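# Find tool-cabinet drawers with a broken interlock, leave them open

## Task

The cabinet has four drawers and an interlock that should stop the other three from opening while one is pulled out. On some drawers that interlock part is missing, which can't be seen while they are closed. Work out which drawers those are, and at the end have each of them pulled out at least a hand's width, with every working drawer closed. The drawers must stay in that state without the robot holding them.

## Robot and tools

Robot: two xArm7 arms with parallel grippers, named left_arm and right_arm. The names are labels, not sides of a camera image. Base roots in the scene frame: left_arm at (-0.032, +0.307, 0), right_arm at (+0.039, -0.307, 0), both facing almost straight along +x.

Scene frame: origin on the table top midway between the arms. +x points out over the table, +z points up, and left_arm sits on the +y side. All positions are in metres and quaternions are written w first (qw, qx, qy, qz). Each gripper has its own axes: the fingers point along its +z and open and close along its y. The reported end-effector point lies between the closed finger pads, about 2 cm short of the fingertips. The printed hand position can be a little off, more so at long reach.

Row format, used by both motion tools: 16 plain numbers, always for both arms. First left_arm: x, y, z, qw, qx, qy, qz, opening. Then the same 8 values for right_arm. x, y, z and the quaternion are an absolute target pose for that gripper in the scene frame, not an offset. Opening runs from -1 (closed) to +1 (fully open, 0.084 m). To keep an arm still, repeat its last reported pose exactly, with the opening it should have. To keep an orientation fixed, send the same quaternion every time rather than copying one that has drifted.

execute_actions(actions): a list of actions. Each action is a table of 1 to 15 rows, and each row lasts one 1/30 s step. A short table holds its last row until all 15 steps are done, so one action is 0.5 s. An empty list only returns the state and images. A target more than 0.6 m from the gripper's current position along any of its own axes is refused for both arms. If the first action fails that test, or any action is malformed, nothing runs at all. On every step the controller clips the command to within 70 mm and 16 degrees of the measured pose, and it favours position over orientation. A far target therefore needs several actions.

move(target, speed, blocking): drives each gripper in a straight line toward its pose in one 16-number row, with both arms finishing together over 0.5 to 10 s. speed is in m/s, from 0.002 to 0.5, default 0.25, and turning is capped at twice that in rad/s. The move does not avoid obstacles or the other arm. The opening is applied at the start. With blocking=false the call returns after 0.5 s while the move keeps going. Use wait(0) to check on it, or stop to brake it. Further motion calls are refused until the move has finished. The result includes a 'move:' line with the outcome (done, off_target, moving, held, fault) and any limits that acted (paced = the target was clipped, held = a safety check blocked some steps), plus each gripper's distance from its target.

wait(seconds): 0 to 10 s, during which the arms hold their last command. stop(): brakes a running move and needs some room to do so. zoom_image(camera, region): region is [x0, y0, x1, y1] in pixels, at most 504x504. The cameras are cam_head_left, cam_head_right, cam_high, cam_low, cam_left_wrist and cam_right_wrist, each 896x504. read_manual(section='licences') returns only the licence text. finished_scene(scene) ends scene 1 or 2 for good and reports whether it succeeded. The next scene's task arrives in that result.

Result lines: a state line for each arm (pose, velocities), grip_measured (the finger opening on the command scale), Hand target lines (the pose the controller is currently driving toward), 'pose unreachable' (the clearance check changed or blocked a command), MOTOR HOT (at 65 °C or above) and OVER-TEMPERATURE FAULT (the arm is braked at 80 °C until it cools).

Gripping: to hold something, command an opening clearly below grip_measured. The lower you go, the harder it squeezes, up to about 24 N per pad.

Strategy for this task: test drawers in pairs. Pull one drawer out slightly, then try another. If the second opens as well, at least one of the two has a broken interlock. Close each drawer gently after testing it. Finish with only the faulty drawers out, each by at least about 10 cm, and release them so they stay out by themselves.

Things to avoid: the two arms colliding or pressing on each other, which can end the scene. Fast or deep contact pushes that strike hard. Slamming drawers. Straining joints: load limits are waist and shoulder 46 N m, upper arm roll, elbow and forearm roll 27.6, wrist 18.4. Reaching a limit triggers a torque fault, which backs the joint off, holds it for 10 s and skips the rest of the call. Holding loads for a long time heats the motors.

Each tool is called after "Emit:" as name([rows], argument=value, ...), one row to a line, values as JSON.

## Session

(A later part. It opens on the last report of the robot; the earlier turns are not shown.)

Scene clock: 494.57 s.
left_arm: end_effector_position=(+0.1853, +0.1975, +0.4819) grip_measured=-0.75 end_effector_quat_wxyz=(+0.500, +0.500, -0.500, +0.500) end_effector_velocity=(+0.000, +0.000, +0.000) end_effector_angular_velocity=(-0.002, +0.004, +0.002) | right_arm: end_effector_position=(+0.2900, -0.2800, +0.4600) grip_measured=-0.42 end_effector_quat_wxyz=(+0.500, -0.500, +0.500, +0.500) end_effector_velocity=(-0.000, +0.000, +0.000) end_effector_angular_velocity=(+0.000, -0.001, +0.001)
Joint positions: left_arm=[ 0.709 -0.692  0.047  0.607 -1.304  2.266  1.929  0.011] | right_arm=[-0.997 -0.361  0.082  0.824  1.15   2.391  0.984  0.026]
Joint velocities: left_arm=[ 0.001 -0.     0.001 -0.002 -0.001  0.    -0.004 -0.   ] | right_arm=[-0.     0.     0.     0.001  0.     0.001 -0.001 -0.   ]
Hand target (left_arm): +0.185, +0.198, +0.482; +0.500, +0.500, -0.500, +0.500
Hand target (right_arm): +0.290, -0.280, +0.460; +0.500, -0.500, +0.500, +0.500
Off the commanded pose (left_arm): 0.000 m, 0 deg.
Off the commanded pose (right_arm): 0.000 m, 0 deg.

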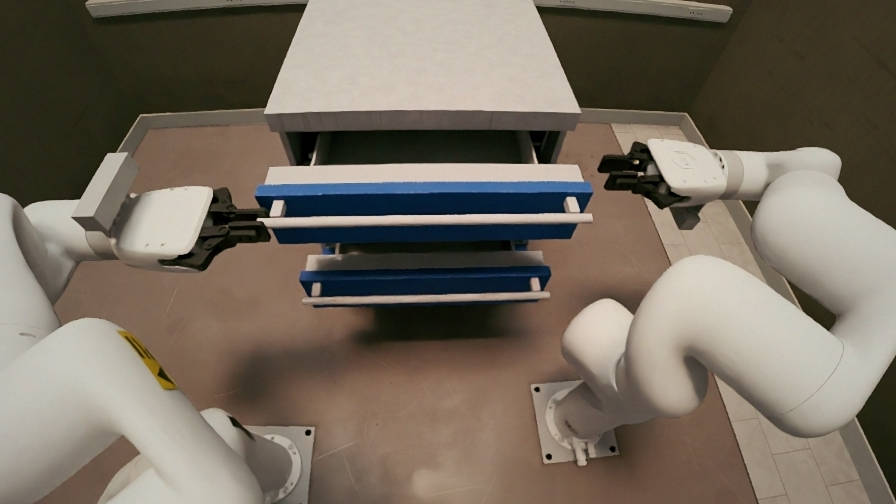

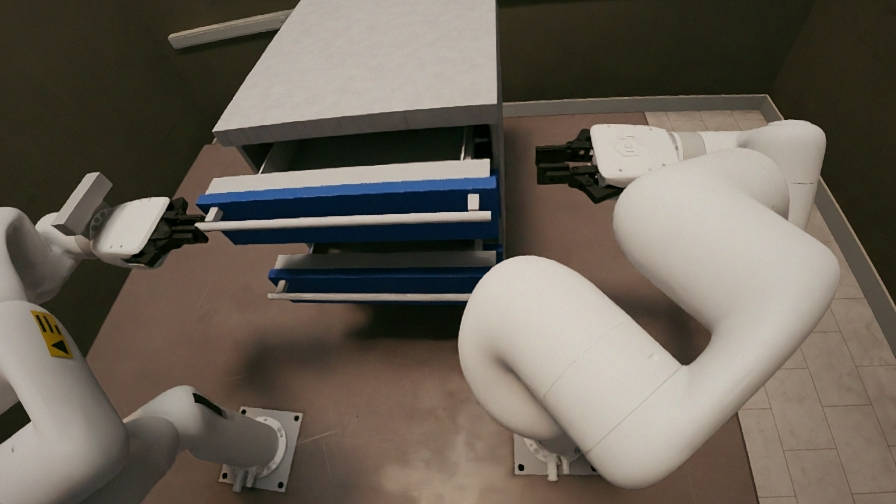

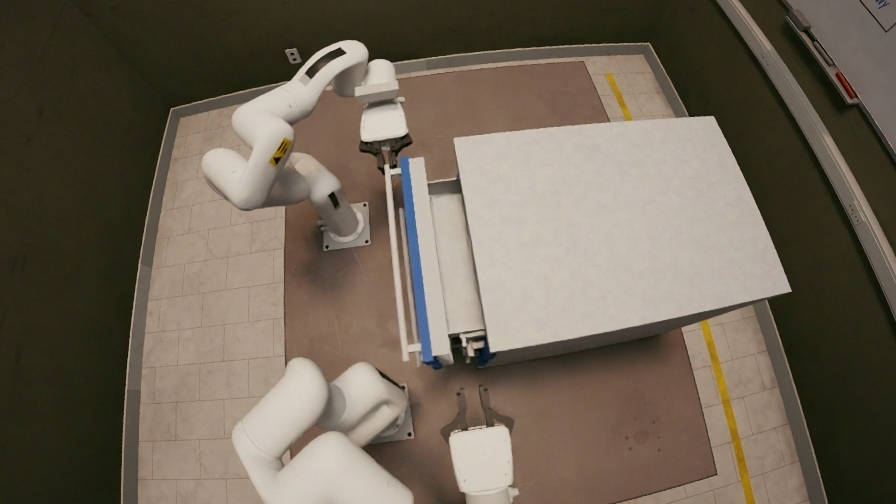

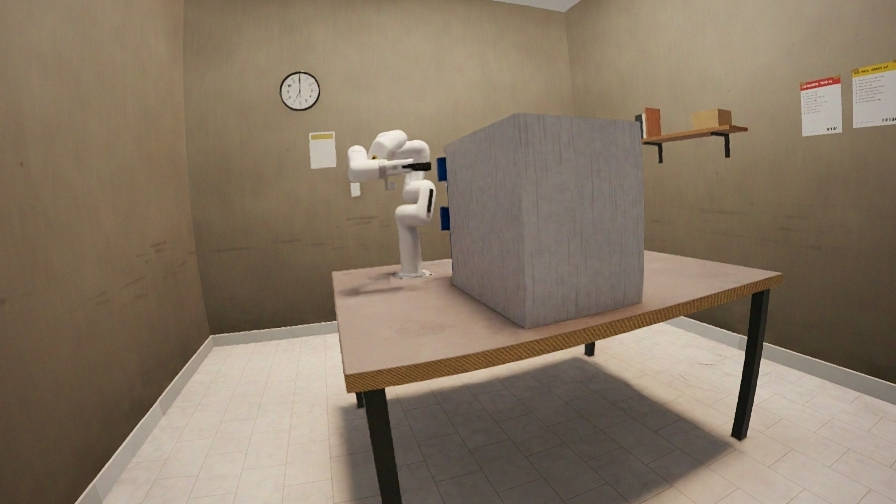

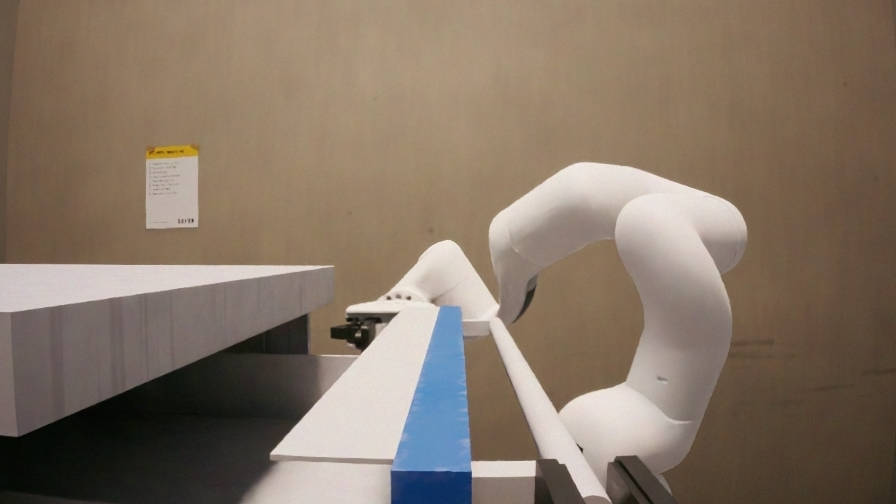

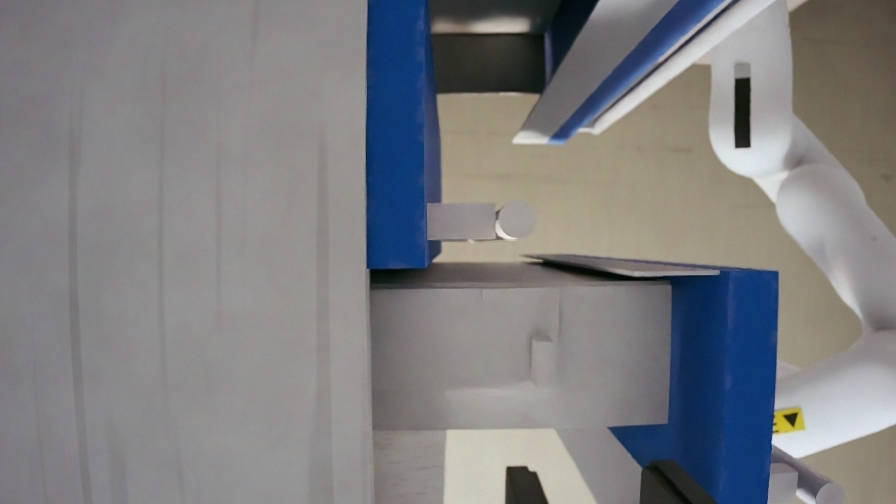

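Only the stop block shows, with no ramp, so D1 is faulty. I'll release and retreat.

Emit:
execute_actions([
  [[0.185,0.1975,0.482,0.5,0.5,-0.5,0.5,-0.4,0.29,-0.28,0.46,0.5,-0.5,0.5,0.5,-0.4],[0.185,0.1975,0.482,0.5,0.5,-0.5,0.5,-0.4,0.29,-0.28,0.46,0.5,-0.5,0.5,0.5,-0.4],[0.185,0.1975,0.482,0.5,0.5,-0.5,0.5,-0.4,0.29,-0.28,0.46,0.5,-0.5,0.5,0.5,-0.4],[0.185,0.1975,0.482,0.5,0.5,-0.5,0.5,-0.4,0.29,-0.28,0.46,0.5,-0.5,0.5,0.5,-0.4],[0.185,0.1975,0.482,0.5,0.5,-0.5,0.5,-0.4,0.29,-0.28,0.46,0.5,-0.5,0.5,0.5,-0.4],[0.185,0.202,0.482,0.5,0.5,-0.5,0.5,-0.4,0.29,-0.28,0.46,0.5,-0.5,0.5,0.5,-0.4],[0.185,0.208,0.482,0.5,0.5,-0.5,0.5,-0.4,0.29,-0.28,0.46,0.5,-0.5,0.5,0.5,-0.4],[0.185,0.215,0.482,0.5,0.5,-0.5,0.5,-0.4,0.29,-0.28,0.46,0.5,-0.5,0.5,0.5,-0.4],[0.185,0.222,0.482,0.5,0.5,-0.5,0.5,-0.4,0.29,-0.28,0.46,0.5,-0.5,0.5,0.5,-0.4],[0.185,0.229,0.482,0.5,0.5,-0.5,0.5,-0.4,0.29,-0.28,0.46,0.5,-0.5,0.5,0.5,-0.4],[0.185,0.236,0.482,0.5,0.5,-0.5,0.5,-0.4,0.29,-0.28,0.46,0.5,-0.5,0.5,0.5,-0.4],[0.185,0.242,0.482,0.5,0.5,-0.5,0.5,-0.4,0.29,-0.28,0.46,0.5,-0.5,0.5,0.5,-0.4],[0.185,0.246,0.482,0.5,0.5,-0.5,0.5,-0.4,0.29,-0.28,0.46,0.5,-0.5,0.5,0.5,-0.4],[0.185,0.248,0.482,0.5,0.5,-0.5,0.5,-0.4,0.29,-0.28,0.46,0.5,-0.5,0.5,0.5,-0.4],[0.185,0.25,0.482,0.5,0.5,-0.5,0.5,-0.4,0.29,-0.28,0.46,0.5,-0.5,0.5,0.5,-0.4]],
])

Emit:
execute_actions(actions=[])

Scene clock: 523.67 s.
left_arm: end_effector_position=(+0.1856, +0.2410, +0.4820) grip_measured=-0.42 end_effector_quat_wxyz=(+0.499, +0.501, -0.498, +0.502) end_effector_velocity=(+0.003, +0.142, -0.001) end_effector_angular_velocity=(-0.009, +0.003, +0.010) | right_arm: end_effector_position=(+0.2900, -0.2800, +0.4600) grip_measured=-0.42 end_effector_quat_wxyz=(+0.500, -0.500, +0.500, +0.500) end_effector_velocity=(-0.000, +0.000, -0.000) end_effector_angular_velocity=(+0.001, +0.000, +0.000)
Joint positions: left_arm=[ 0.73  -0.573  0.128  0.697 -1.201  2.326  1.991  0.026] | right_arm=[-0.997 -0.361  0.082  0.824  1.15   2.391  0.984  0.026]
Joint velocities: left_arm=[0.037 0.411 0.256 0.324 0.31  0.188 0.209 0.   ] | right_arm=[ 0.     0.    -0.    -0.002  0.    -0.    -0.001  0.   ]
Hand target (left_arm): +0.185, +0.250, +0.482; +0.500, +0.501, -0.499, +0.500
Hand target (right_arm): +0.290, -0.280, +0.460; +0.500, -0.500, +0.500, +0.500
Off the commanded pose (left_arm): 0.009 m, 0 deg.
Off the commanded pose (right_arm): 0.000 m, 0 deg.

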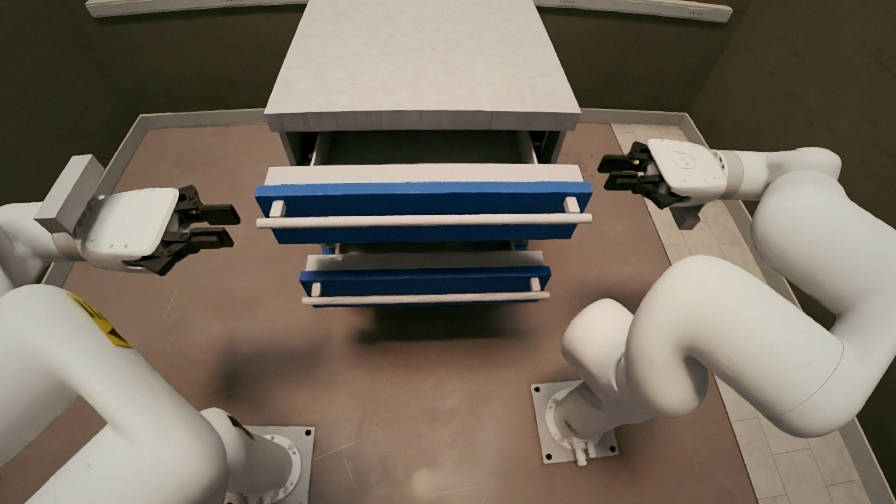

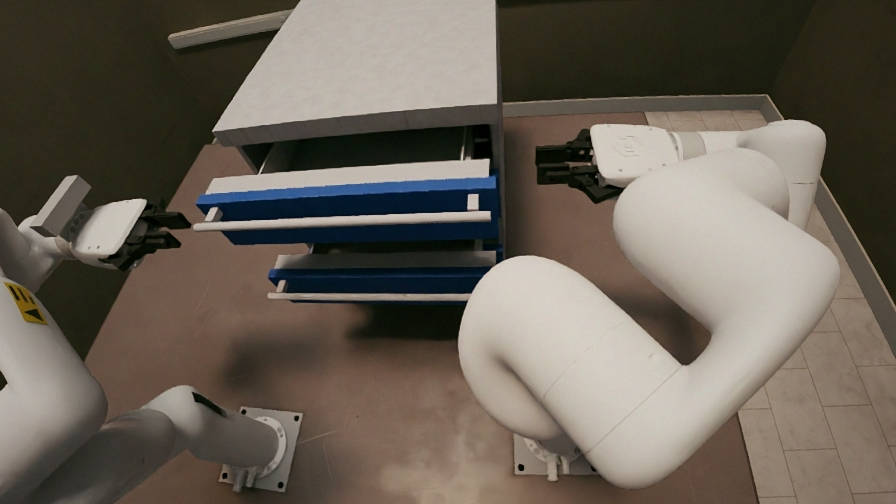

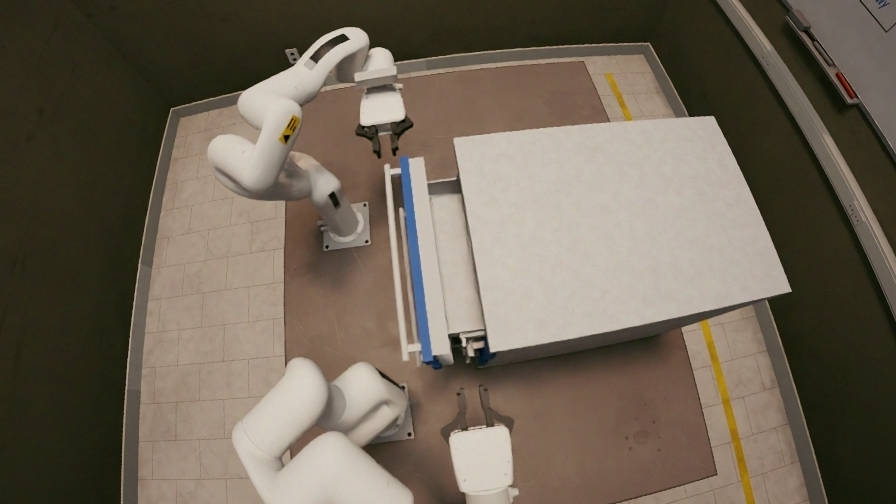

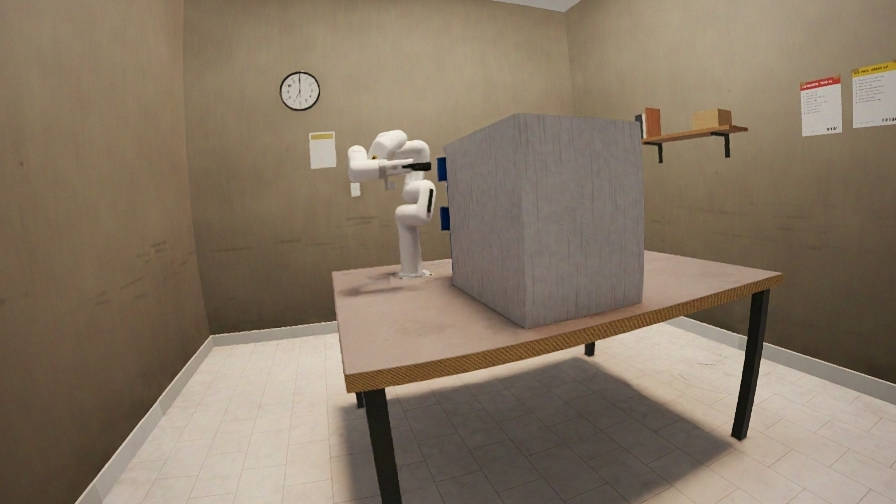

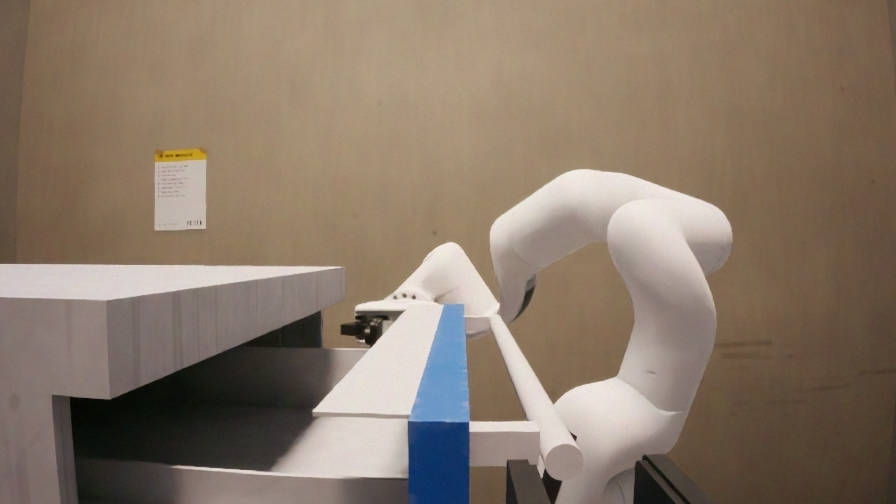

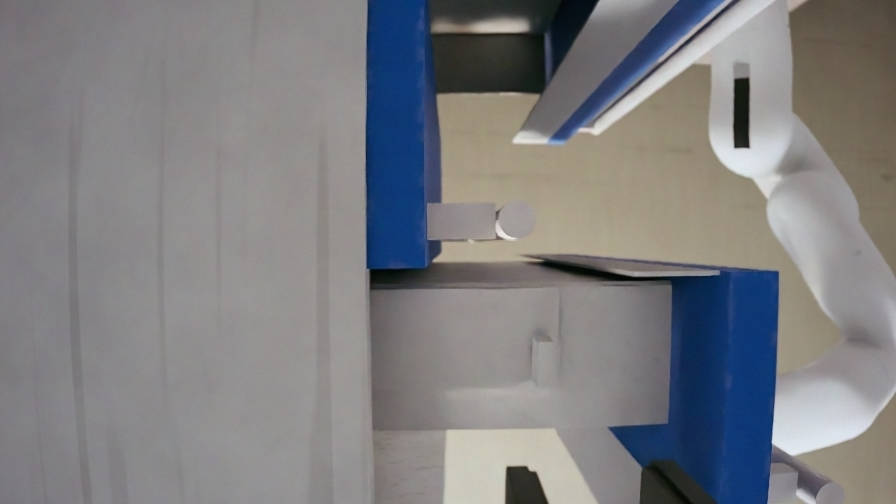

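Scene clock: 523.67 s.
left_arm: end_effector_position=(+0.1856, +0.2410, +0.4820) grip_measured=-0.42 end_effector_quat_wxyz=(+0.499, +0.501, -0.498, +0.502) end_effector_velocity=(+0.003, +0.142, -0.001) end_effector_angular_velocity=(-0.009, +0.003, +0.010) | right_arm: end_effector_position=(+0.2900, -0.2800, +0.4600) grip_measured=-0.42 end_effector_quat_wxyz=(+0.500, -0.500, +0.500, +0.500) end_effector_velocity=(-0.000, +0.000, -0.000) end_effector_angular_velocity=(+0.001, +0.000, +0.000)
Joint positions: left_arm=[ 0.73  -0.573  0.128  0.697 -1.201  2.326  1.991  0.026] | right_arm=[-0.997 -0.361  0.082  0.824  1.15   2.391  0.984  0.026]
Joint velocities: left_arm=[0.037 0.411 0.256 0.324 0.31  0.188 0.209 0.   ] | right_arm=[ 0.     0.    -0.    -0.002  0.    -0.    -0.001  0.   ]
Hand target (left_arm): +0.185, +0.250, +0.482; +0.500, +0.501, -0.499, +0.500
Hand target (right_arm): +0.290, -0.280, +0.460; +0.500, -0.500, +0.500, +0.500
Off the commanded pose (left_arm): 0.009 m, 0 deg.
Off the commanded pose (right_arm): 0.000 m, 0 deg.

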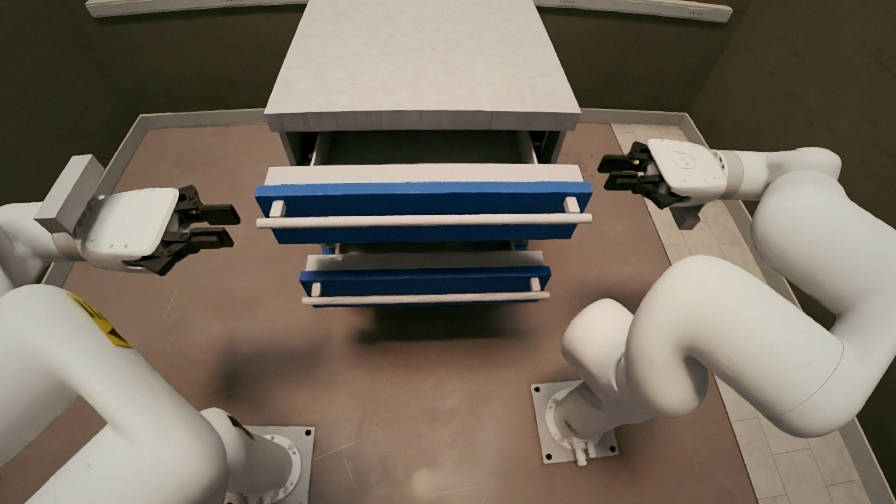

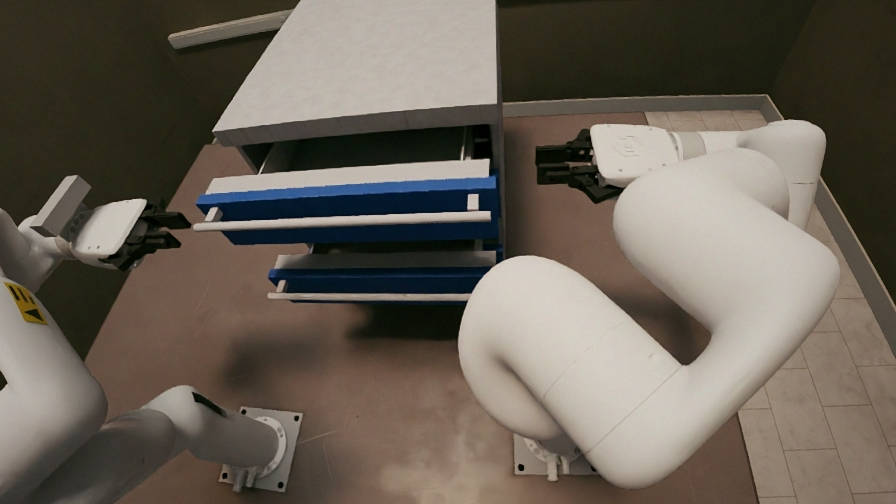

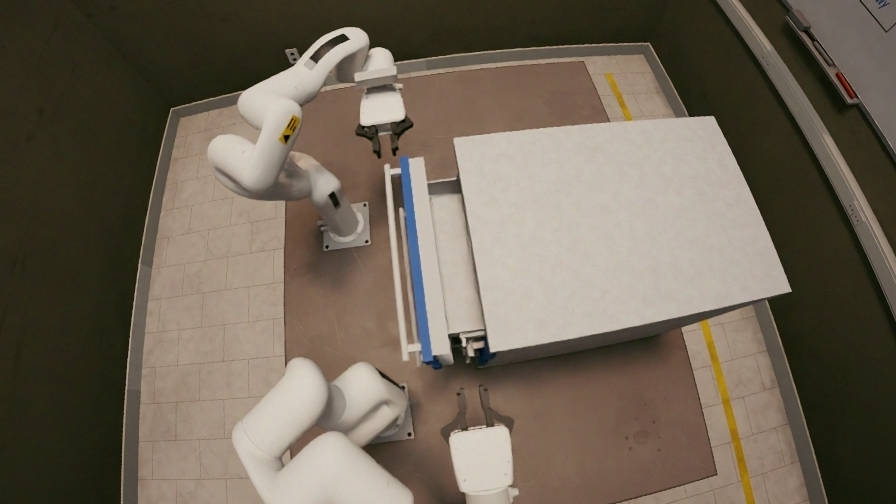

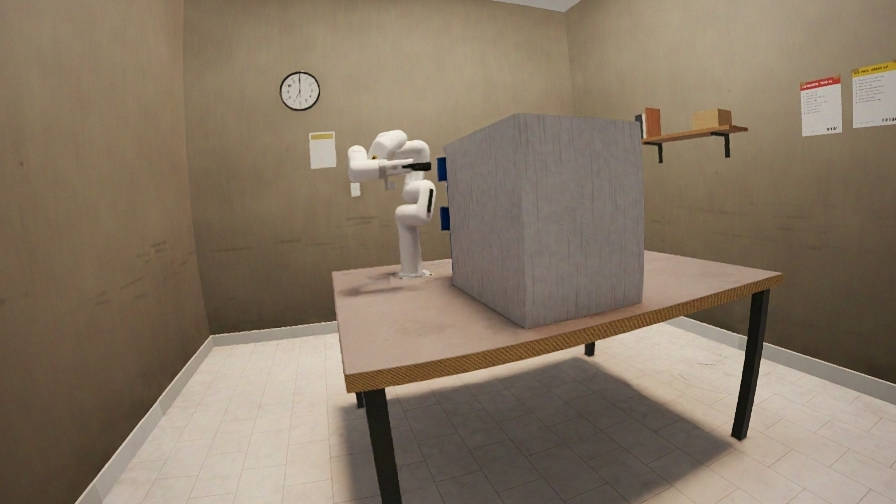

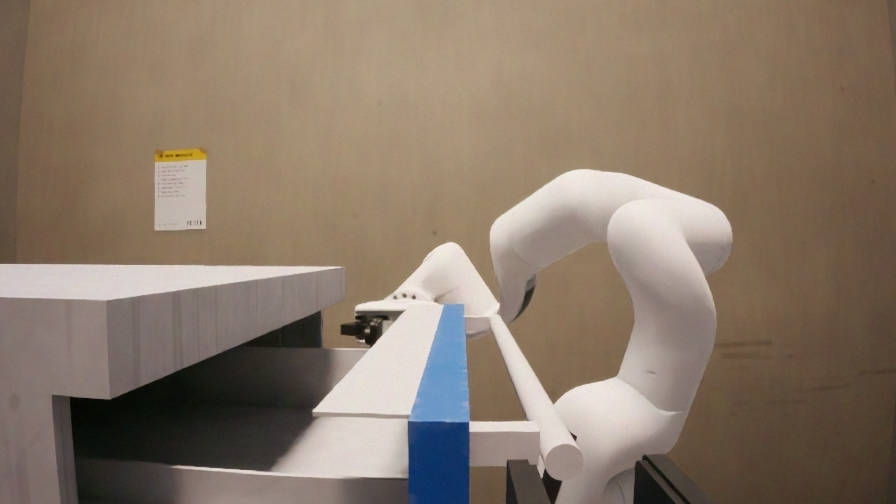

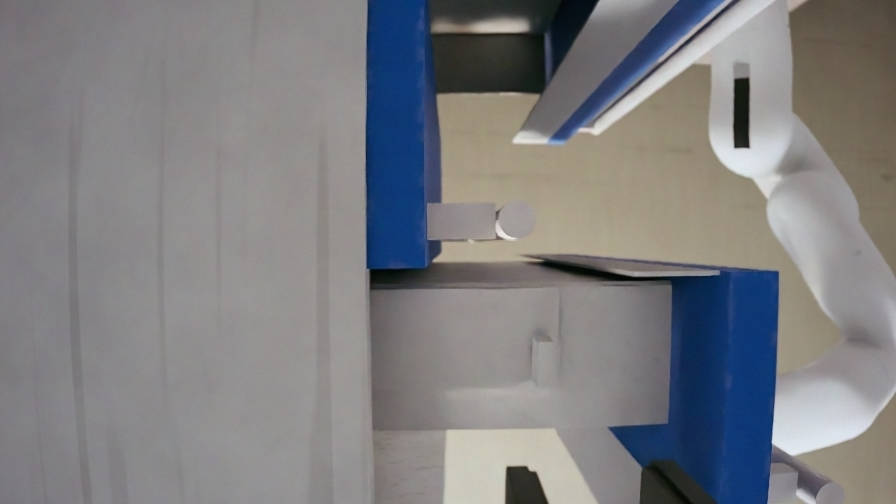

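Emit:
finished_scene(scene=2)

The scene is finished: the task was done.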